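## Task

Adjust the mixer tap to lukewarm water at full flow: the lever must aim straight out above the spout and be raised to the top of its travel. It must stay that way with the robot no longer touching or holding it.

## Robot and tools

Robot: two FANUC CRX arms, left_arm and right_arm, each carrying a Robotiq 140 mm two-finger gripper and a wrist camera. Base roots in the scene frame: left_arm at (+0.001, +0.318, 0) m, quat_wxyz (+0.999, 0, 0, -0.047); right_arm at (+0.058, -0.395, 0) m, quat_wxyz (+0.999, 0, 0, -0.049).

Scene frame: origin on the table surface midway between the arms, +z up, +x outward across the table, left_arm on the +y side. The names left and right are labels for the arms, not image sides. Gripper frame: fingers extend along its +z, they open and close along its y. end_effector_position is the point between the closed pads; closed fingertips reach about 33 mm past it, fully open ones about 9 mm. Closing pushes the tips roughly 24 mm further from the arm, so keep that much clearance above surfaces.

execute_actions(actions, pictures): actions holds zero or one item. Empty list: just report the state. A wait: {"steps": N}, N up to 300 control steps of 1/30 s, measured from the previous result, with your reply time counted in. An action: {"rows": [...], "steps": S}, 1 to 15 rows, S at most 15 (default 15); each row lasts one step and the final row repeats to fill S. pictures (boolean) toggles camera images, which come by default. A refused call moves nothing.

Each row is one list of 18 numbers, all in [-1, 1], covering both arms even if only one moves: left_arm waist, shoulder, elbow, forearm roll, wrist pitch, wrist roll, then its gripper position, force_limit, speed; then the same nine for right_arm.

The six joint numbers per arm are offsets, not poses. They are scaled: 1.0 equals 1.983 rad for waist and shoulder, 2.38 rad for elbow, 2.975 rad for forearm roll, wrist pitch and wrist roll. The offset is counted from that arm's joint angles in the latest result that lists them; before any such result in a scene, and for later calls inside one reply, it is counted from where the arm stands when the action begins. Every row is measured from that same base, not from the previous row. So all-zero joint numbers pull the arm back to that base; they do not hold still. Joint ranges (rad): waist -3.491 to 3.491, shoulder -3.140 to 3.140, elbow -1.187 to 4.328, forearm roll -3.316 to 3.316, wrist pitch -3.140 to 3.140, wrist roll -3.927 to 3.927. Asking more than 0.010 rad beyond a range gets the call refused; true ends may differ by up to 0.010 rad, and a target past a true end is clipped to it, reported as "joint sent to its limit" (possibly about an earlier action). Absence of that line does not prove there is room left.

The three gripper numbers are absolute settings. position: +1 fully open (140 mm), pads touch near -0.8, -1 closes until blocked. force_limit: on parts up to 40 mm wide about 14 N at -1, 60 N at 0, 107 N at +1. speed: pad gap change of about 30 mm/s at -1, 140 at 0, 250 at +1. To leave a gripper alone, resend its previous three numbers; 0 is a real command. After closing with -1, confirm object_status is 2. Codes: 0 moving, 1 blocked while opening, 2 blocked while closing, 3 reached target or pads met. Stopped fingers wait for a new position value (differing by 0.01 or more) unless the object yields or slips. With status 2, a new force_limit only applies alongside a new position, e.g. switch -1 to -0.98. position_measured is in counts: 3 open, 230 pads together, not linear in mm.

Motion: joint targets move at most 2.62 (waist, shoulder), 3.14 (elbow), 3.93 (wrist joints) rad/s, taking 0.5 s to reach speed, and an arm's joints are slowed together. Targets are kept within 0.805 rad (waist, shoulder), 0.966 (elbow), 1.21 (wrist joints) of measured angles, and scaled back if they would put the gripper over 70 mm from its measured spot. Between calls arms keep heading to the last row sent until all have nearly stopped or a step is HELD; then only a new action pushes further.

Results: a state line left_arm: … | right_arm: … with each gripper's position (m) and quat_wxyz in the scene frame (printed positions can be off, more at long reach); Joint positions and Joint velocities per arm in column order (rad, rad/s); object_status and position_measured; "joint command not followed" when a clearance check altered joint targets (the rest of the row still ran); HELD marking steps whose row was partly or wholly not sent; MOTOR HOT warnings and fault lines.

zoom_image(camera, region): camera is cam_high, cam_low, cam_left_wrist or cam_right_wrist (each 504x504); region [x0, y0, x1, y1] in pixels, origin top-left, at most 504 by 504. read_manual(section): only "licences"; no motion. finished_scene(scene): pass the current scene's number; irreversible, reports success and gives the next task. A reply with no tool call ends everything.

Avoid: arms colliding or pressing each other; contact torque reaching load limits (waist, shoulder, elbow 142 N m; wrist joints 35.6 N m) or 150 N of outside force, either of which halts that arm for 10 s; holding loads long enough to overheat motors (brakes engage); drops, slips, slams and hard shoves. Release the lever and back away before finishing, since the setting must hold without the robot.

Each tool is called after ">>>" in YAML: its name, and indented under it one key for each argument.

## Session

>>> execute_actions:
  actions: []

Scene clock: 0.00 s of 6000.00 s.
left_arm: end_effector_position=(+0.4107, -0.5000, +0.2794) position_measured=3 object_status=3 end_effector_quat_wxyz=(-0.113, -0.345, +0.871, -0.331) | right_arm: end_effector_position=(+0.3077, -0.6782, +0.1843) position_measured=3 object_status=3 end_effector_quat_wxyz=(+0.633, -0.572, -0.453, -0.258)
Joint positions: left_arm=[-0.719  0.709  0.68   0.524 -1.025 -0.161] | right_arm=[-0.834  0.936  0.619 -0.778 -2.623 -2.818]
Joint velocities: left_arm=[-0.    -0.001  0.001 -0.    -0.    -0.   ] | right_arm=[-0.001  0.    -0.     0.    -0.001  0.002]

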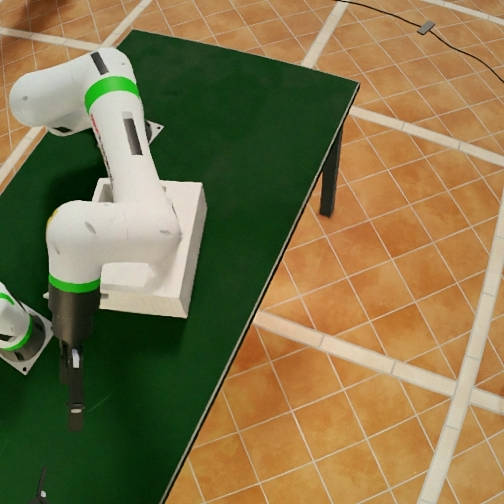

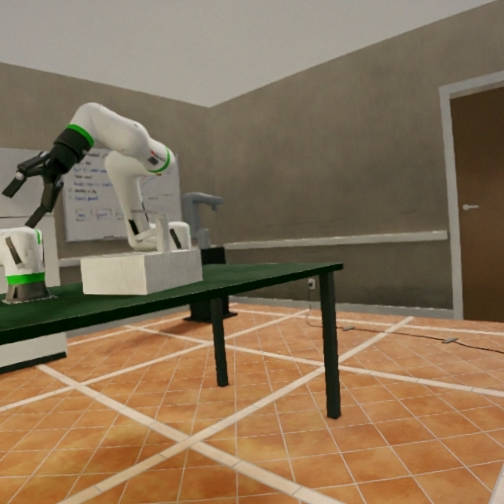

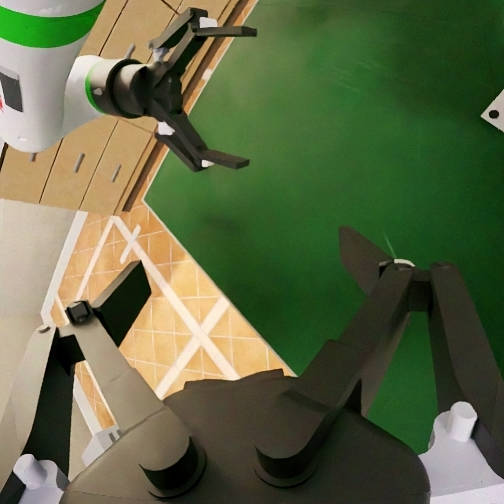

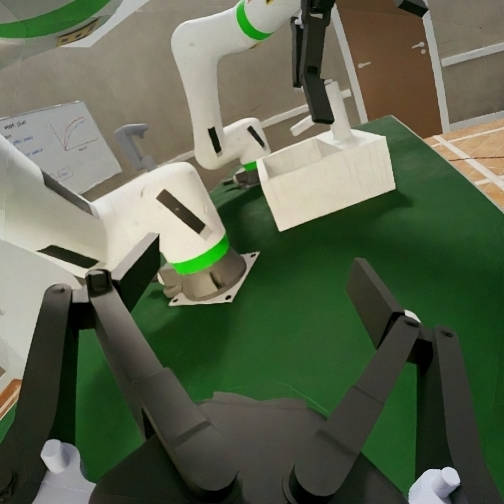

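>>> execute_actions:
  actions:
    - {"rows":[[0,-0.36,0,0,0,0,1,0,0,0,0,0,0,0,0,1,0,0]]}
  pictures: false

>>> execute_actions:
  actions:
    - {"steps":25}
  pictures: false

>>> execute_actions:
  actions:
    - {"rows":[[0.2,0,-0.12,-0.176,-0.3,0.054,1,0,0,0,0,0,0,0,0,1,0,0]]}
  pictures: false

>>> execute_actions:
  actions:
    - {"steps":35}

>>> zoom_image:
  camera: "cam_high"
  region: [40,150,240,350]

>>> zoom_image:
  camera: "cam_low"
  region: [70,170,230,310]

Scene clock: 15.23 s of 6000.00 s.
left_arm: end_effector_position=(+0.3816, -0.4693, +0.4701) position_measured=3 object_status=3 end_effector_quat_wxyz=(-0.074, -0.309, +0.847, -0.426) | right_arm: end_effector_position=(+0.3077, -0.6782, +0.1843) position_measured=3 object_status=3 end_effector_quat_wxyz=(+0.633, -0.572, -0.453, -0.258)
Joint positions: left_arm=[-0.719  0.487  0.68   0.524 -1.025 -0.161] | right_arm=[-0.834  0.936  0.619 -0.778 -2.623 -2.818]
Joint velocities: left_arm=[ 0.    -0.508  0.001  0.001 -0.    -0.   ] | right_arm=[-0.    -0.     0.    -0.    -0.     0.001]
Steps of this call (steps 1 to 90: nothing new was sent; then 11.73 s passed at rest; steps 91 to 105: all 15 steps of this action). Readings (joint positions | what the end effector reports):
91: left_arm=[-0.719 0.709 0.680 0.524 -1.025 -0.161] | right_arm=[-0.834 0.936 0.619 -0.778 -2.623 -2.818] | left_arm position_measured=3 object_status=3 | right_arm position_measured=3 object_status=3
92: left_arm=[-0.719 0.705 0.679 0.524 -1.025 -0.161] | right_arm=[-0.834 0.936 0.619 -0.778 -2.623 -2.818] | left_arm position_measured=3 object_status=3 | right_arm position_measured=3 object_status=3
94: left_arm=[-0.719 0.680 0.679 0.524 -1.025 -0.161] | right_arm=[-0.834 0.936 0.619 -0.778 -2.623 -2.818] | left_arm position_measured=3 object_status=3 | right_arm position_measured=3 object_status=3
98: left_arm=[-0.719 0.607 0.680 0.524 -1.025 -0.161] | right_arm=[-0.834 0.936 0.619 -0.778 -2.623 -2.818] | left_arm position_measured=3 object_status=3 | right_arm position_measured=3 object_status=3
105: the state above

Scene clock: 16.07 s of 6000.00 s.
left_arm: end_effector_position=(+0.2477, -0.3280, +0.7916) position_measured=3 object_status=3 end_effector_quat_wxyz=(+0.004, -0.228, +0.773, -0.592) | right_arm: end_effector_position=(+0.3077, -0.6782, +0.1843) position_measured=3 object_status=3 end_effector_quat_wxyz=(+0.633, -0.572, -0.453, -0.258)
Joint positions: left_arm=[-0.719  0.057  0.68   0.524 -1.025 -0.161] | right_arm=[-0.834  0.936  0.619 -0.778 -2.623 -2.818]
Joint velocities: left_arm=[-0.    -0.508 -0.001 -0.     0.001 -0.   ] | right_arm=[ 0.     0.001 -0.    -0.     0.001  0.002]
Steps of this call (steps 1 to 25: the robot went on to your last target). Readings (joint positions | what the end effector reports):
1: left_arm=[-0.719 0.470 0.680 0.524 -1.025 -0.161] | right_arm=[-0.834 0.936 0.619 -0.778 -2.623 -2.818] | left_arm position_measured=3 object_status=3 | right_arm position_measured=3 object_status=3
2: left_arm=[-0.719 0.453 0.680 0.524 -1.025 -0.161] | right_arm=[-0.834 0.936 0.619 -0.778 -2.623 -2.818] | left_arm position_measured=3 object_status=3 | right_arm position_measured=3 object_status=3
4: left_arm=[-0.719 0.418 0.680 0.524 -1.025 -0.161] | right_arm=[-0.834 0.936 0.619 -0.778 -2.623 -2.818] | left_arm position_measured=3 object_status=3 | right_arm position_measured=3 object_status=3
8: left_arm=[-0.719 0.350 0.680 0.524 -1.025 -0.161] | right_arm=[-0.834 0.936 0.619 -0.778 -2.623 -2.818] | left_arm position_measured=3 object_status=3 | right_arm position_measured=3 object_status=3
25: the state above

Scene clock: 16.57 s of 6000.00 s.
left_arm: end_effector_position=(+0.3143, -0.2490, +0.6326) position_measured=3 object_status=3 end_effector_quat_wxyz=(+0.033, -0.319, +0.847, -0.424) | right_arm: end_effector_position=(+0.3077, -0.6782, +0.1843) position_measured=3 object_status=3 end_effector_quat_wxyz=(+0.633, -0.572, -0.453, -0.258)
Joint positions: left_arm=[-0.591  0.031  0.587  0.354 -1.315 -0.109] | right_arm=[-0.834  0.936  0.619 -0.778 -2.623 -2.818]
Joint velocities: left_arm=[ 0.3    0.031 -0.217 -0.395 -0.672  0.122] | right_arm=[ 0.     0.001  0.     0.    -0.    -0.001]
Steps of this call (steps 1 to 15: all 15 steps of this action). Readings (joint positions | what the end effector reports):
1: left_arm=[-0.719 0.040 0.680 0.524 -1.025 -0.161] | right_arm=[-0.834 0.936 0.619 -0.778 -2.623 -2.818] | left_arm position_measured=3 object_status=3 | right_arm position_measured=3 object_status=3
2: left_arm=[-0.718 0.026 0.679 0.522 -1.029 -0.161] | right_arm=[-0.834 0.936 0.619 -0.778 -2.623 -2.818] | left_arm position_measured=3 object_status=3 | right_arm position_measured=3 object_status=3
4: left_arm=[-0.703 0.015 0.668 0.502 -1.063 -0.154] | right_arm=[-0.834 0.936 0.619 -0.778 -2.623 -2.818] | left_arm position_measured=3 object_status=3 | right_arm position_measured=3 object_status=3
8: left_arm=[-0.661 0.025 0.638 0.447 -1.157 -0.137] | right_arm=[-0.834 0.936 0.619 -0.778 -2.623 -2.818] | left_arm position_measured=3 object_status=3 | right_arm position_measured=3 object_status=3
15: the state above

Scene clock: 17.73 s of 6000.00 s.
left_arm: end_effector_position=(+0.3376, +0.0271, +0.3801) position_measured=3 object_status=3 end_effector_quat_wxyz=(-0.003, -0.546, +0.838, +0.004) | right_arm: end_effector_position=(+0.3077, -0.6782, +0.1843) position_measured=3 object_status=3 end_effector_quat_wxyz=(+0.633, -0.572, -0.453, -0.258)
Joint positions: left_arm=[-0.322  0.057  0.394  0.001 -1.917 -0.   ] | right_arm=[-0.834  0.936  0.619 -0.778 -2.623 -2.818]
Joint velocities: left_arm=[-0.     0.001 -0.    -0.001 -0.001  0.   ] | right_arm=[-0.001  0.001 -0.    -0.     0.001  0.   ]
Steps of this call (steps 1 to 35: the robot went on to your last target). Readings (joint positions | what the end effector reports):
1: left_arm=[-0.580 0.032 0.580 0.340 -1.338 -0.105] | right_arm=[-0.834 0.936 0.619 -0.778 -2.623 -2.818] | left_arm position_measured=3 object_status=3 | right_arm position_measured=3 object_status=3
2: left_arm=[-0.570 0.033 0.572 0.327 -1.361 -0.100] | right_arm=[-0.834 0.936 0.619 -0.778 -2.623 -2.818] | left_arm position_measured=3 object_status=3 | right_arm position_measured=3 object_status=3
4: left_arm=[-0.549 0.035 0.557 0.299 -1.408 -0.092] | right_arm=[-0.834 0.936 0.619 -0.778 -2.623 -2.818] | left_arm position_measured=3 object_status=3 | right_arm position_measured=3 object_status=3
8: left_arm=[-0.507 0.039 0.527 0.244 -1.502 -0.075] | right_arm=[-0.834 0.936 0.619 -0.778 -2.623 -2.818] | left_arm position_measured=3 object_status=3 | right_arm position_measured=3 object_status=3
35: the state above

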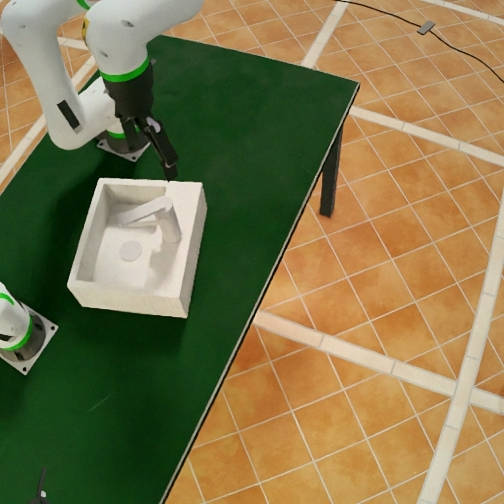

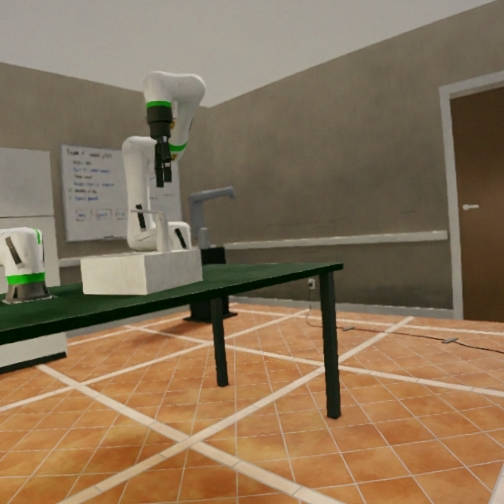

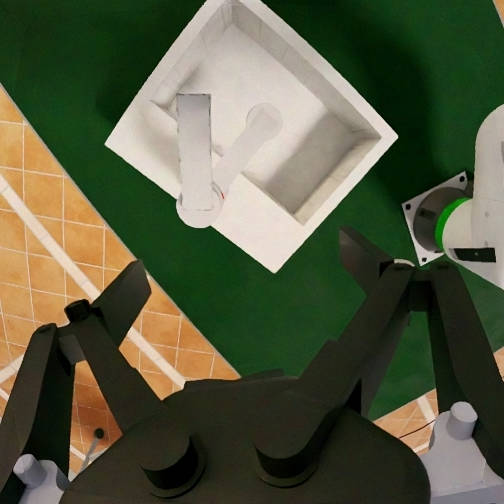

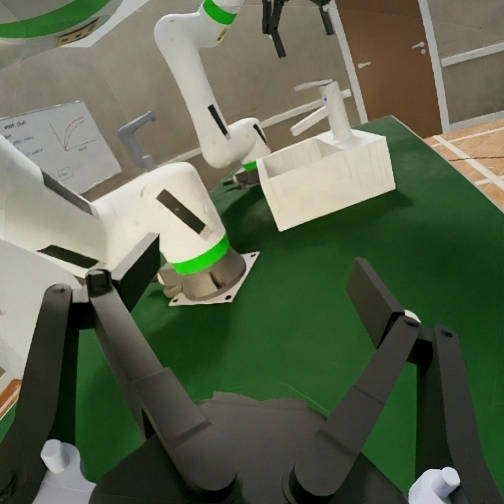

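Region (40, 150, 240, 350) of cam_high's 504x504 image, scaled by 2.520, with more detail than that image has.

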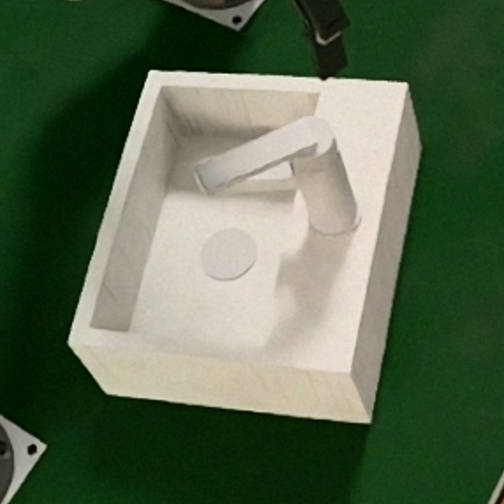

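Region (70, 170, 230, 310) of cam_low's 504x504 image, scaled by 3.150, with more detail than that image has; it fills the top 441 rows of this view, and the rest is white.

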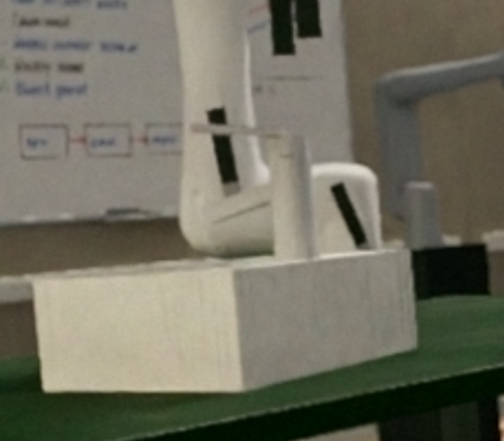

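>>> execute_actions:
  actions:
    - {"rows":[[-0.094,0.089,0.032,0,0.036,0.063,1,-0.5,0,0,0,0,0,0,0,1,0,0]]}
  pictures: false

>>> execute_actions:
  actions:
    - {"steps":12}

Scene clock: 48.60 s of 6000.00 s.
left_arm: end_effector_position=(+0.3488, -0.0788, +0.3285) position_measured=3 object_status=3 end_effector_quat_wxyz=(-0.001, -0.546, +0.838, +0.001) | right_arm: end_effector_position=(+0.3077, -0.6782, +0.1843) position_measured=3 object_status=3 end_effector_quat_wxyz=(+0.633, -0.572, -0.453, -0.258)
Joint positions: left_arm=[-0.508  0.233  0.47   0.001 -1.81   0.187] | right_arm=[-0.834  0.936  0.619 -0.778 -2.623 -2.818]
Joint velocities: left_arm=[-0.006  0.002  0.005 -0.     0.006  0.01 ] | right_arm=[-0.001  0.001 -0.    -0.     0.001  0.002]
Steps of this call (steps 1 to 15: the robot went on to your last target; steps 16 to 90: nothing new was sent; then 27.37 s passed at rest; steps 91 to 105: all 15 steps of this action). Readings (joint positions | what the end effector reports):
91: left_arm=[-0.323 0.057 0.394 0.001 -1.917 0.000] | right_arm=[-0.834 0.936 0.619 -0.778 -2.623 -2.818] | left_arm position_measured=3 object_status=3 | right_arm position_measured=3 object_status=3
92: left_arm=[-0.326 0.061 0.396 0.001 -1.916 0.004] | right_arm=[-0.834 0.936 0.619 -0.778 -2.623 -2.818] | left_arm position_measured=3 object_status=3 | right_arm position_measured=3 object_status=3
94: left_arm=[-0.351 0.085 0.406 0.001 -1.901 0.030] | right_arm=[-0.834 0.936 0.619 -0.778 -2.623 -2.818] | left_arm position_measured=3 object_status=3 | right_arm position_measured=3 object_status=3
98: left_arm=[-0.442 0.170 0.443 0.001 -1.849 0.120] | right_arm=[-0.834 0.936 0.619 -0.778 -2.623 -2.818] | left_arm position_measured=3 object_status=3 | right_arm position_measured=3 object_status=3
105: the state above

Scene clock: 49.00 s of 6000.00 s.
left_arm: end_effector_position=(+0.3488, -0.0791, +0.3282) position_measured=3 object_status=3 end_effector_quat_wxyz=(-0.001, -0.546, +0.838, +0.001) | right_arm: end_effector_position=(+0.3077, -0.6782, +0.1843) position_measured=3 object_status=3 end_effector_quat_wxyz=(+0.633, -0.572, -0.453, -0.258)
Joint positions: left_arm=[-0.509  0.234  0.47   0.001 -1.81   0.187] | right_arm=[-0.834  0.936  0.619 -0.778 -2.623 -2.818]
Joint velocities: left_arm=[-0.     0.    -0.002  0.001  0.    -0.   ] | right_arm=[ 0.     0.001 -0.    -0.    -0.001  0.   ]
Steps of this call (steps 1 to 12: the robot went on to your last target). Readings (joint positions | what the end effector reports):
1: left_arm=[-0.508 0.233 0.470 0.001 -1.810 0.187] | right_arm=[-0.834 0.936 0.619 -0.778 -2.623 -2.818] | left_arm position_measured=3 object_status=3 | right_arm position_measured=3 object_status=3
2: left_arm=[-0.509 0.233 0.470 0.001 -1.810 0.187] | right_arm=[-0.834 0.936 0.619 -0.778 -2.623 -2.818] | left_arm position_measured=3 object_status=3 | right_arm position_measured=3 object_status=3
4: left_arm=[-0.509 0.233 0.470 0.001 -1.810 0.187] | right_arm=[-0.834 0.936 0.619 -0.778 -2.623 -2.818] | left_arm position_measured=3 object_status=3 | right_arm position_measured=3 object_status=3
8: left_arm=[-0.509 0.234 0.470 0.001 -1.810 0.187] | right_arm=[-0.834 0.936 0.619 -0.778 -2.623 -2.818] | left_arm position_measured=3 object_status=3 | right_arm position_measured=3 object_status=3
12: the state above

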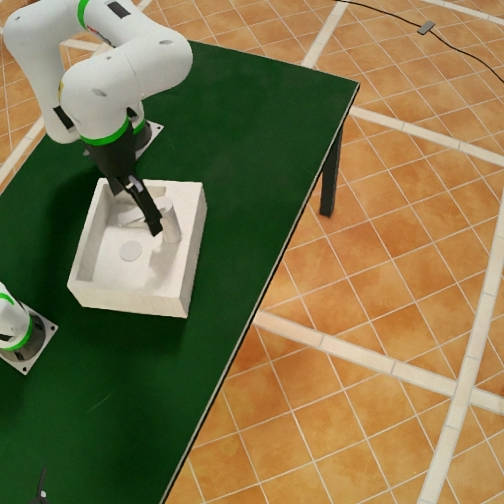

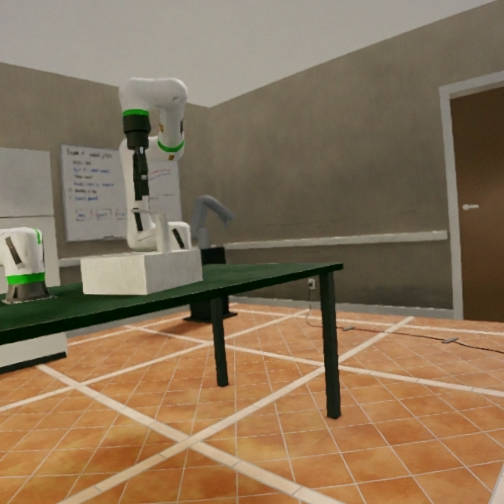

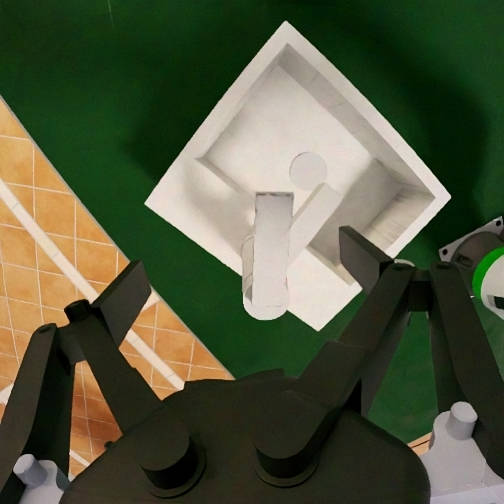

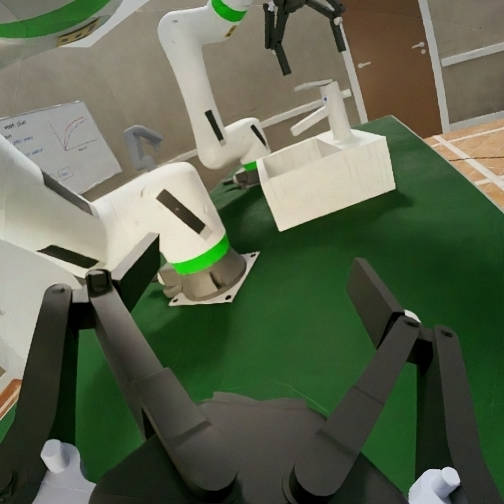

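>>> execute_actions:
  actions:
    - {"rows":[[0.022,-0.0645,-0.1,0,0.04,-0.095,0.3,-0.5,0,0,0,0,0,0,0,1,0,0],[0.022,-0.0645,-0.1,0,0.04,-0.095,0.3,-0.5,0,0,0,0,0,0,0,1,0,0],[0.022,-0.0645,-0.1,0,0.04,-0.095,0.3,-0.5,0,0,0,0,0,0,0,1,0,0],[0.022,-0.0645,-0.1,0,0.04,-0.095,0.3,-0.5,0,0,0,0,0,0,0,1,0,0],[0.022,-0.0645,-0.1344,0,0.0655,-0.095,0.3,-0.5,0,0,0,0,0,0,0,1,0,0]]}
  pictures: false

>>> execute_actions:
  actions:
    - {"steps":12}

>>> zoom_image:
  camera: "cam_low"
  region: [90,160,210,270]

Scene clock: 65.37 s of 6000.00 s.
left_arm: end_effector_position=(+0.3326, -0.0430, +0.2557) position_measured=91 object_status=0 end_effector_quat_wxyz=(-0.000, -0.443, +0.897, -0.000) | right_arm: end_effector_position=(+0.3077, -0.6782, +0.1843) position_measured=3 object_status=3 end_effector_quat_wxyz=(+0.633, -0.572, -0.453, -0.258)
Joint positions: left_arm=[-0.465  0.106  0.151  0.001 -1.616 -0.095] | right_arm=[-0.834  0.936  0.619 -0.778 -2.623 -2.818]
Joint velocities: left_arm=[ 0.    -0.001 -0.016 -0.     0.019 -0.009] | right_arm=[-0.     0.    -0.    -0.    -0.     0.001]
Steps of this call (steps 1 to 15: the robot went on to your last target; steps 16 to 90: nothing new was sent; then 12.87 s passed at rest; steps 91 to 105: all 15 steps of this action). Readings (joint positions | what the end effector reports):
91: left_arm=[-0.509 0.233 0.470 0.001 -1.810 0.187] | right_arm=[-0.834 0.936 0.619 -0.778 -2.623 -2.818] | left_arm position_measured=3 object_status=0 | right_arm position_measured=3 object_status=3
92: left_arm=[-0.509 0.231 0.465 0.001 -1.807 0.182] | right_arm=[-0.834 0.936 0.619 -0.778 -2.623 -2.818] | left_arm position_measured=8 object_status=0 | right_arm position_measured=3 object_status=3
94: left_arm=[-0.503 0.215 0.435 0.001 -1.792 0.145] | right_arm=[-0.834 0.936 0.619 -0.778 -2.623 -2.818] | left_arm position_measured=23 object_status=0 | right_arm position_measured=3 object_status=3
98: left_arm=[-0.481 0.150 0.295 0.001 -1.718 0.002] | right_arm=[-0.834 0.936 0.619 -0.778 -2.623 -2.818] | left_arm position_measured=53 object_status=0 | right_arm position_measured=3 object_status=3
105: the state above

Scene clock: 65.77 s of 6000.00 s.
left_arm: end_effector_position=(+0.3327, -0.0429, +0.2555) position_measured=91 object_status=3 end_effector_quat_wxyz=(-0.000, -0.442, +0.897, -0.000) | right_arm: end_effector_position=(+0.3077, -0.6782, +0.1843) position_measured=3 object_status=3 end_effector_quat_wxyz=(+0.633, -0.572, -0.453, -0.258)
Joint positions: left_arm=[-0.465  0.106  0.15   0.001 -1.615 -0.095] | right_arm=[-0.834  0.936  0.619 -0.778 -2.623 -2.818]
Joint velocities: left_arm=[-0.     0.001  0.001  0.    -0.    -0.   ] | right_arm=[-0.     0.001  0.    -0.     0.    -0.001]
Steps of this call (steps 1 to 12: the robot went on to your last target). Readings (joint positions | what the end effector reports):
1: left_arm=[-0.465 0.106 0.151 0.001 -1.615 -0.095] | right_arm=[-0.834 0.936 0.619 -0.778 -2.623 -2.818] | left_arm position_measured=91 object_status=0 | right_arm position_measured=3 object_status=3
2: left_arm=[-0.465 0.106 0.151 0.001 -1.615 -0.095] | right_arm=[-0.834 0.936 0.619 -0.778 -2.623 -2.818] | left_arm position_measured=91 object_status=0 | right_arm position_measured=3 object_status=3
4: left_arm=[-0.465 0.106 0.151 0.001 -1.615 -0.095] | right_arm=[-0.834 0.936 0.619 -0.778 -2.623 -2.818] | left_arm position_measured=91 object_status=3 | right_arm position_measured=3 object_status=3
8: left_arm=[-0.465 0.106 0.150 0.001 -1.615 -0.095] | right_arm=[-0.834 0.936 0.619 -0.778 -2.623 -2.818] | left_arm position_measured=91 object_status=3 | right_arm position_measured=3 object_status=3
12: the state above

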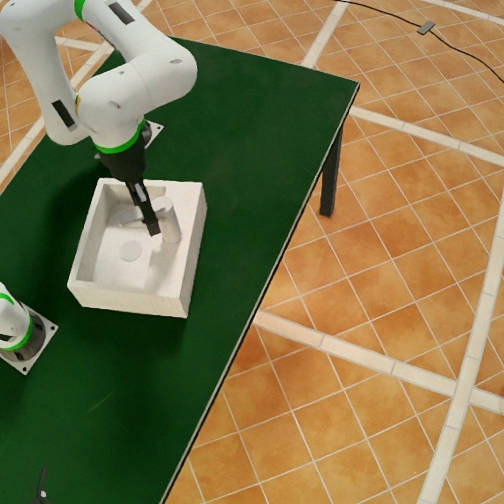

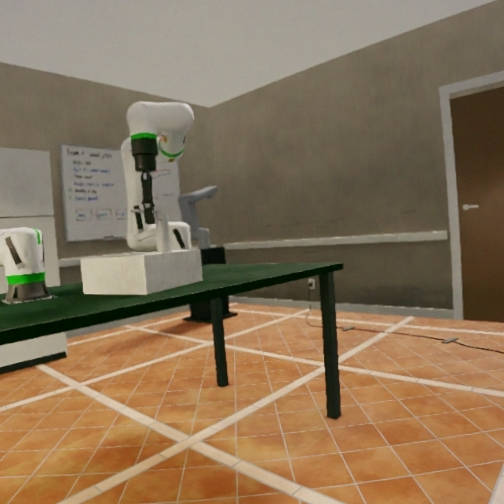

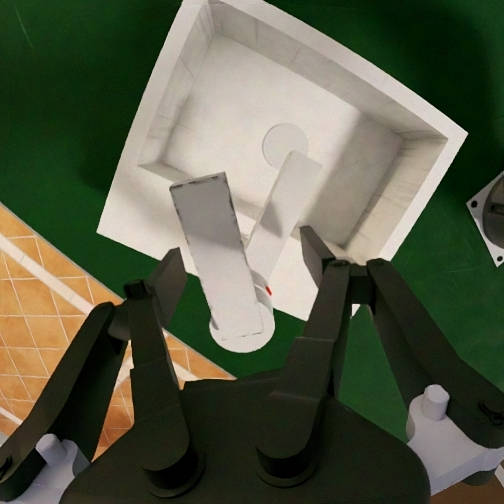

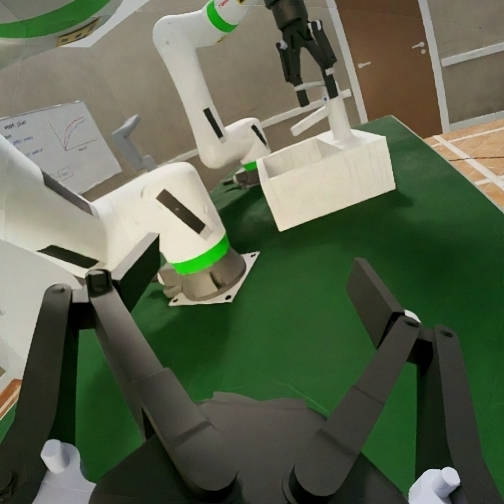

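Region (90, 160, 210, 270) of cam_low's 504x504 image, scaled by 4.200, with more detail than that image has; it fills the top 462 rows of this view, and the rest is white.

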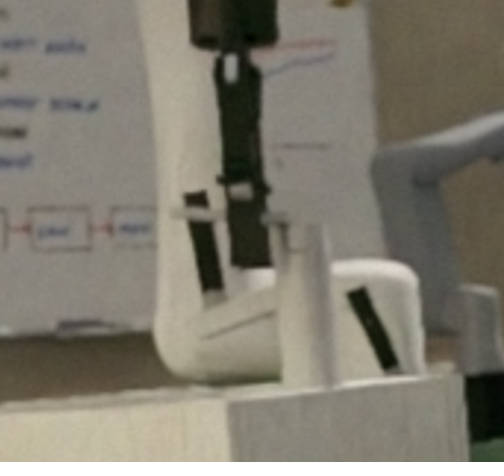

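>>> execute_actions:
  actions:
    - {"rows":[[0.012,-0.027,0,0,-0.018,-0.22,0.1,-0.5,0,0,0,0,0,0,0,1,0,0]]}
  pictures: false

>>> execute_actions:
  actions:
    - {"steps":15}

Scene clock: 74.83 s of 6000.00 s.
left_arm: end_effector_position=(+0.3218, -0.0242, +0.2785) position_measured=117 object_status=3 end_effector_quat_wxyz=(-0.000, -0.164, +0.986, -0.000) | right_arm: end_effector_position=(+0.3077, -0.6782, +0.1843) position_measured=3 object_status=3 end_effector_quat_wxyz=(+0.633, -0.572, -0.453, -0.258)
Joint positions: left_arm=[-0.443  0.056  0.15   0.001 -1.665 -0.704] | right_arm=[-0.834  0.936  0.619 -0.778 -2.623 -2.818]
Joint velocities: left_arm=[ 0.029 -0.067  0.002  0.001 -0.068 -0.819] | right_arm=[ 0.     0.    -0.001 -0.     0.001 -0.   ]
Steps of this call (steps 1 to 15: the robot went on to your last target; steps 16 to 90: nothing new was sent; then 5.57 s passed at rest; steps 91 to 105: all 15 steps of this action). Readings (joint positions | what the end effector reports):
91: left_arm=[-0.465 0.106 0.150 0.001 -1.615 -0.096] | right_arm=[-0.834 0.936 0.619 -0.778 -2.623 -2.818] | left_arm position_measured=91 object_status=0 | right_arm position_measured=3 object_status=3
92: left_arm=[-0.465 0.105 0.150 0.001 -1.615 -0.102] | right_arm=[-0.834 0.936 0.619 -0.778 -2.623 -2.818] | left_arm position_measured=95 object_status=0 | right_arm position_measured=3 object_status=3
94: left_arm=[-0.464 0.102 0.150 0.001 -1.618 -0.140] | right_arm=[-0.834 0.936 0.619 -0.778 -2.623 -2.818] | left_arm position_measured=111 object_status=0 | right_arm position_measured=3 object_status=3
98: left_arm=[-0.457 0.087 0.150 0.001 -1.633 -0.320] | right_arm=[-0.834 0.936 0.619 -0.778 -2.623 -2.818] | left_arm position_measured=117 object_status=0 | right_arm position_measured=3 object_status=3
105: the state above

Scene clock: 75.33 s of 6000.00 s.
left_arm: end_effector_position=(+0.3209, -0.0229, +0.2802) position_measured=117 object_status=3 end_effector_quat_wxyz=(-0.000, -0.143, +0.990, -0.000) | right_arm: end_effector_position=(+0.3077, -0.6782, +0.1843) position_measured=3 object_status=3 end_effector_quat_wxyz=(+0.633, -0.572, -0.453, -0.258)
Joint positions: left_arm=[-0.441  0.052  0.15   0.001 -1.669 -0.75 ] | right_arm=[-0.834  0.936  0.619 -0.778 -2.623 -2.818]
Joint velocities: left_arm=[-0.001 -0.002  0.001 -0.001 -0.001  0.001] | right_arm=[ 0.     0.    -0.    -0.     0.    -0.001]
Steps of this call (steps 1 to 15: the robot went on to your last target). Readings (joint positions | what the end effector reports):
1: left_arm=[-0.442 0.054 0.150 0.001 -1.667 -0.728] | right_arm=[-0.834 0.936 0.619 -0.778 -2.623 -2.818] | left_arm position_measured=117 object_status=3 | right_arm position_measured=3 object_status=3
2: left_arm=[-0.442 0.053 0.150 0.001 -1.668 -0.742] | right_arm=[-0.834 0.936 0.619 -0.778 -2.623 -2.818] | left_arm position_measured=117 object_status=3 | right_arm position_measured=3 object_status=3
4: left_arm=[-0.441 0.052 0.150 0.001 -1.669 -0.749] | right_arm=[-0.834 0.936 0.619 -0.778 -2.623 -2.818] | left_arm position_measured=117 object_status=3 | right_arm position_measured=3 object_status=3
8: left_arm=[-0.441 0.052 0.150 0.001 -1.669 -0.750] | right_arm=[-0.834 0.936 0.619 -0.778 -2.623 -2.818] | left_arm position_measured=117 object_status=3 | right_arm position_measured=3 object_status=3
15: the state above

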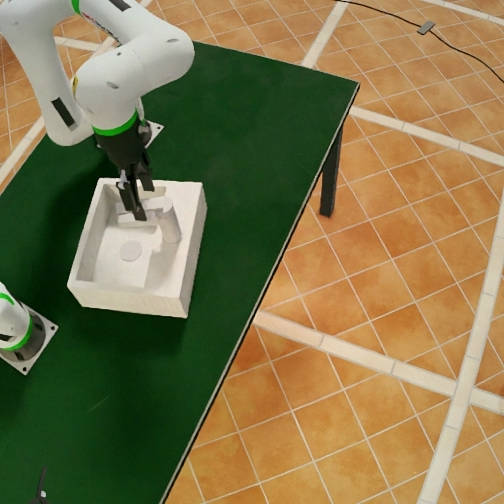

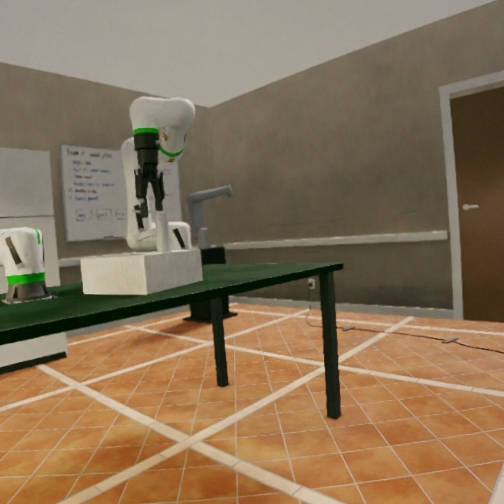

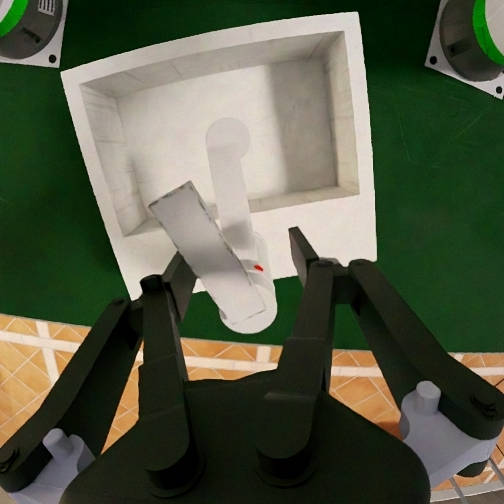

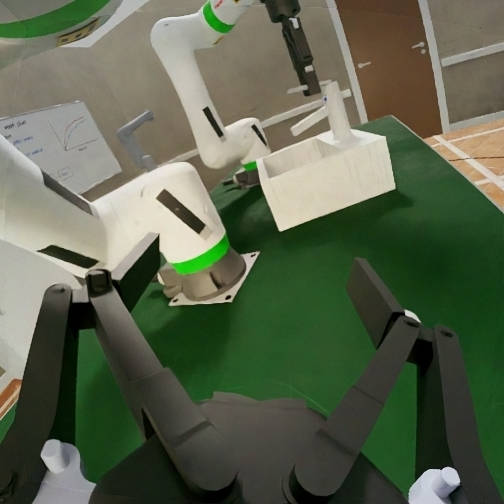

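>>> execute_actions:
  actions:
    - {"rows":[[0,0,-0.01,0,0.008,0,-1,-0.3,-0.3,0,0,0,0,0,0,1,0,0]]}
  pictures: false

>>> execute_actions:
  actions:
    - {"steps":10}

Scene clock: 79.57 s of 6000.00 s.
left_arm: end_effector_position=(+0.3217, -0.0234, +0.2700) position_measured=187 object_status=0 end_effector_quat_wxyz=(+0.000, -0.142, +0.990, -0.000) | right_arm: end_effector_position=(+0.3077, -0.6782, +0.1843) position_measured=3 object_status=3 end_effector_quat_wxyz=(+0.633, -0.572, -0.453, -0.258)
Joint positions: left_arm=[-0.441  0.052  0.127  0.001 -1.645 -0.75 ] | right_arm=[-0.834  0.936  0.619 -0.778 -2.623 -2.818]
Joint velocities: left_arm=[-0.    -0.    -0.001  0.001 -0.    -0.001] | right_arm=[ 0.    -0.    -0.    -0.    -0.001 -0.001]
Steps of this call (steps 1 to 15: the robot went on to your last target; steps 16 to 90: nothing new was sent; then 0.73 s passed at rest; steps 91 to 105: all 15 steps of this action). Readings (joint positions | what the end effector reports):
91: left_arm=[-0.441 0.052 0.150 0.001 -1.669 -0.750] | right_arm=[-0.834 0.936 0.619 -0.778 -2.623 -2.818] | left_arm position_measured=117 object_status=0 | right_arm position_measured=3 object_status=3
92: left_arm=[-0.441 0.052 0.146 0.001 -1.665 -0.750] | right_arm=[-0.834 0.936 0.619 -0.778 -2.623 -2.818] | left_arm position_measured=120 object_status=0 | right_arm position_measured=3 object_status=3
94: left_arm=[-0.441 0.052 0.132 0.001 -1.651 -0.750] | right_arm=[-0.834 0.936 0.619 -0.778 -2.623 -2.818] | left_arm position_measured=132 object_status=0 | right_arm position_measured=3 object_status=3
98: left_arm=[-0.441 0.052 0.127 0.001 -1.645 -0.750] | right_arm=[-0.834 0.936 0.619 -0.778 -2.623 -2.818] | left_arm position_measured=155 object_status=0 | right_arm position_measured=3 object_status=3
105: the state above

Scene clock: 79.90 s of 6000.00 s.
left_arm: end_effector_position=(+0.3217, -0.0234, +0.2700) position_measured=187 object_status=2 end_effector_quat_wxyz=(+0.000, -0.142, +0.990, -0.000) | right_arm: end_effector_position=(+0.3077, -0.6782, +0.1843) position_measured=3 object_status=3 end_effector_quat_wxyz=(+0.633, -0.572, -0.453, -0.258)
Joint positions: left_arm=[-0.441  0.052  0.127  0.001 -1.645 -0.75 ] | right_arm=[-0.834  0.936  0.619 -0.778 -2.623 -2.818]
Joint velocities: left_arm=[-0.    -0.001  0.    -0.001  0.    -0.   ] | right_arm=[ 0.     0.001  0.    -0.     0.001  0.002]
Steps of this call (steps 1 to 10: the robot went on to your last target). Readings (joint positions | what the end effector reports):
1: left_arm=[-0.441 0.052 0.127 0.001 -1.645 -0.750] | right_arm=[-0.834 0.936 0.619 -0.778 -2.623 -2.818] | left_arm position_measured=187 object_status=0 | right_arm position_measured=3 object_status=3
2: left_arm=[-0.441 0.052 0.127 0.001 -1.645 -0.750] | right_arm=[-0.834 0.936 0.619 -0.778 -2.623 -2.818] | left_arm position_measured=187 object_status=0 | right_arm position_measured=3 object_status=3
4: left_arm=[-0.441 0.052 0.127 0.001 -1.645 -0.750] | right_arm=[-0.834 0.936 0.619 -0.778 -2.623 -2.818] | left_arm position_measured=187 object_status=2 | right_arm position_measured=3 object_status=3
8: left_arm=[-0.441 0.052 0.127 0.001 -1.645 -0.750] | right_arm=[-0.834 0.936 0.619 -0.778 -2.623 -2.818] | left_arm position_measured=187 object_status=2 | right_arm position_measured=3 object_status=3
10: the state above

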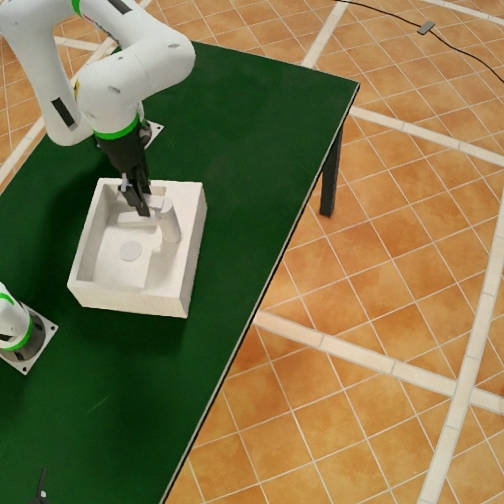

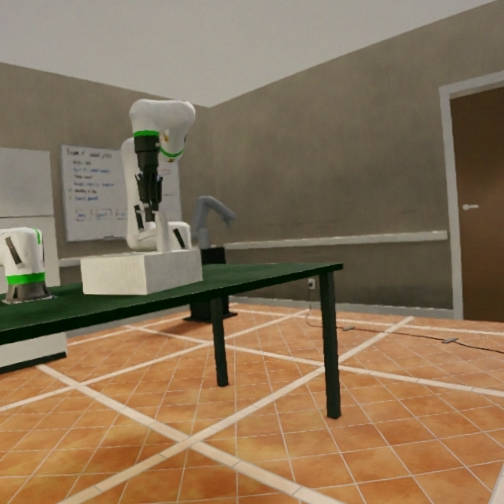

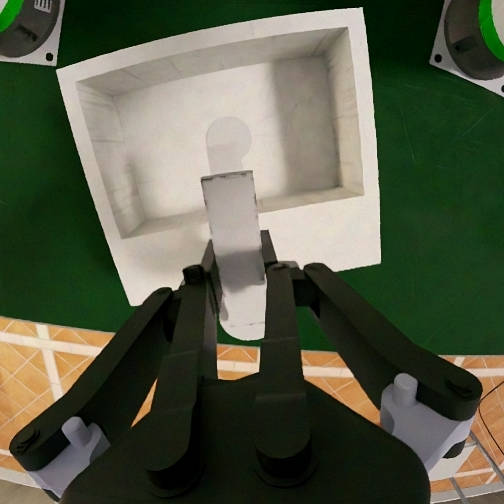

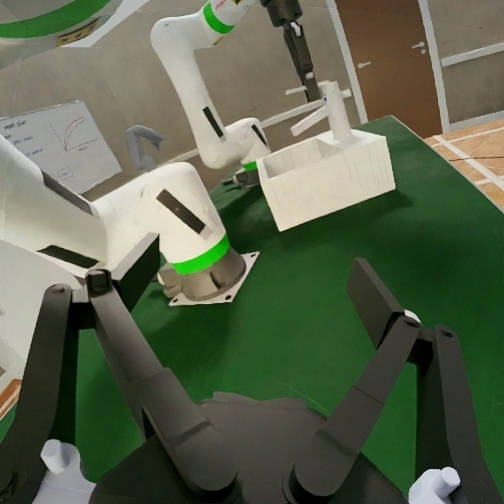

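Aligned. Lift 4 cm.

>>> execute_actions:
  actions:
    - {"rows":[[0,0.004,0.01,0,-0.006,0,-0.98,0.3,0,0,0,0,0,0,0,1,0,0],[0,0.004,0.01,0,-0.006,0,-0.98,0.3,0,0,0,0,0,0,0,1,0,0],[0,0.004,0.01,0,-0.006,0,-0.98,0.3,0,0,0,0,0,0,0,1,0,0],[0,0.004,0.01,0,-0.006,0,-0.98,0.3,0,0,0,0,0,0,0,1,0,0],[0,0.012,0.048,0,-0.03,0,-0.98,0.3,0,0,0,0,0,0,0,1,0,0]]}
  pictures: false

>>> execute_actions:
  actions:
    - {"steps":8}

>>> zoom_image:
  camera: "cam_right_wrist"
  region: [260,20,390,150]

Scene clock: 87.30 s of 6000.00 s.
left_arm: end_effector_position=(+0.3262, -0.0260, +0.3076) position_measured=191 object_status=0 end_effector_quat_wxyz=(+0.000, -0.143, +0.990, -0.000) | right_arm: end_effector_position=(+0.3077, -0.6782, +0.1843) position_measured=3 object_status=3 end_effector_quat_wxyz=(+0.633, -0.572, -0.453, -0.258)
Joint positions: left_arm=[-0.441  0.076  0.24   0.001 -1.734 -0.75 ] | right_arm=[-0.834  0.936  0.619 -0.778 -2.623 -2.818]
Joint velocities: left_arm=[-0.     0.001  0.008 -0.    -0.    -0.   ] | right_arm=[ 0.    -0.002 -0.     0.    -0.    -0.004]
Steps of this call (steps 1 to 15: the robot went on to your last target; steps 16 to 90: nothing new was sent; then 3.90 s passed at rest; steps 91 to 105: all 15 steps of this action). Readings (joint positions | what the end effector reports):
91: left_arm=[-0.441 0.052 0.127 0.001 -1.645 -0.750] | right_arm=[-0.834 0.936 0.619 -0.778 -2.623 -2.818] | left_arm position_measured=187 object_status=0 | right_arm position_measured=3 object_status=3
92: left_arm=[-0.441 0.054 0.131 0.000 -1.648 -0.750] | right_arm=[-0.834 0.936 0.619 -0.778 -2.623 -2.818] | left_arm position_measured=189 object_status=0 | right_arm position_measured=3 object_status=3
94: left_arm=[-0.441 0.059 0.144 -0.000 -1.658 -0.750] | right_arm=[-0.834 0.936 0.619 -0.778 -2.623 -2.818] | left_arm position_measured=189 object_status=0 | right_arm position_measured=3 object_status=3
98: left_arm=[-0.441 0.068 0.188 -0.001 -1.691 -0.750] | right_arm=[-0.834 0.936 0.619 -0.778 -2.623 -2.818] | left_arm position_measured=189 object_status=0 | right_arm position_measured=3 object_status=3
105: the state above

Scene clock: 87.57 s of 6000.00 s.
left_arm: end_effector_position=(+0.3263, -0.0261, +0.3079) position_measured=191 object_status=2 end_effector_quat_wxyz=(+0.000, -0.142, +0.990, -0.001) | right_arm: end_effector_position=(+0.3077, -0.6782, +0.1843) position_measured=3 object_status=3 end_effector_quat_wxyz=(+0.633, -0.572, -0.453, -0.258)
Joint positions: left_arm=[-0.441  0.076  0.241  0.001 -1.734 -0.75 ] | right_arm=[-0.834  0.936  0.619 -0.778 -2.623 -2.818]
Joint velocities: left_arm=[-0.     0.     0.001 -0.    -0.    -0.   ] | right_arm=[ 0.     0.001  0.     0.     0.001 -0.   ]
Steps of this call (steps 1 to 8: the robot went on to your last target). Readings (joint positions | what the end effector reports):
1: left_arm=[-0.441 0.076 0.240 0.001 -1.734 -0.750] | right_arm=[-0.834 0.936 0.619 -0.778 -2.623 -2.818] | left_arm position_measured=191 object_status=0 | right_arm position_measured=3 object_status=3
2: left_arm=[-0.441 0.076 0.240 0.001 -1.734 -0.750] | right_arm=[-0.834 0.936 0.619 -0.778 -2.623 -2.818] | left_arm position_measured=191 object_status=0 | right_arm position_measured=3 object_status=3
4: left_arm=[-0.441 0.076 0.241 0.001 -1.734 -0.750] | right_arm=[-0.834 0.936 0.619 -0.778 -2.623 -2.818] | left_arm position_measured=191 object_status=2 | right_arm position_measured=3 object_status=3
8: the state above

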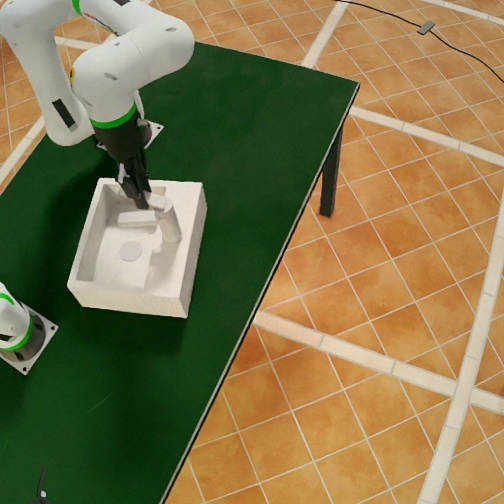

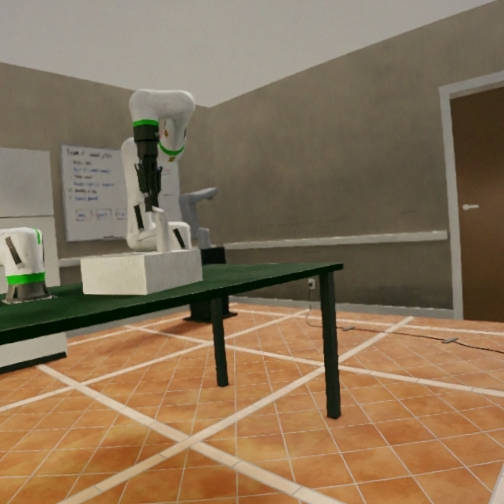

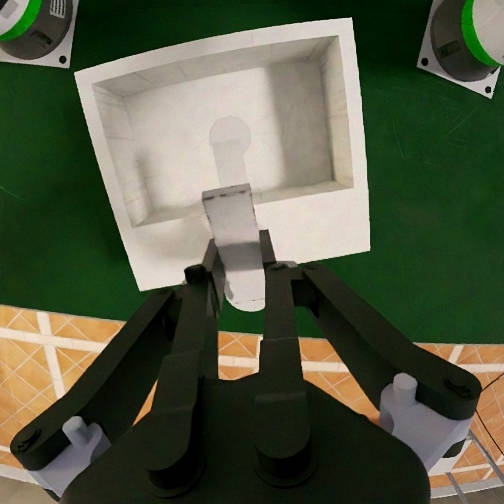

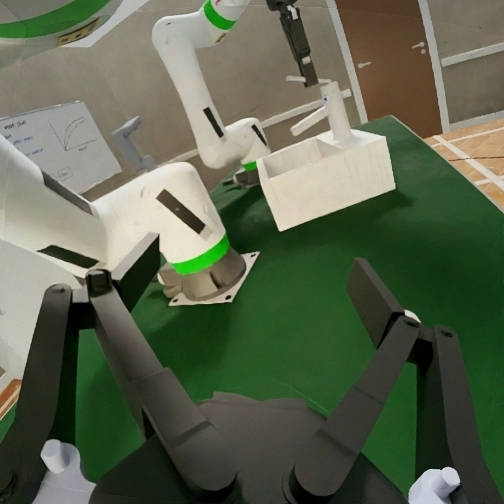

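Region (260, 20, 390, 150) of cam_right_wrist's 504x504 image, scaled by 3.877, with more detail than that image has.

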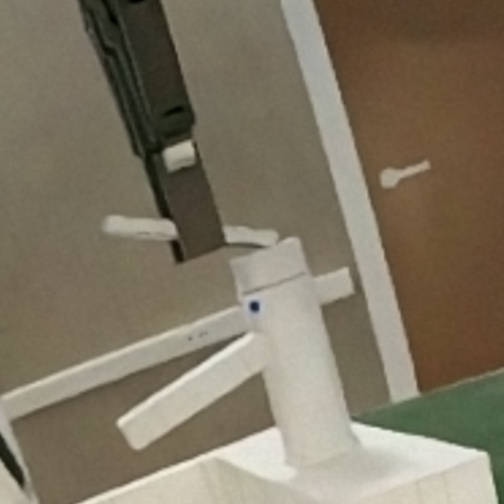

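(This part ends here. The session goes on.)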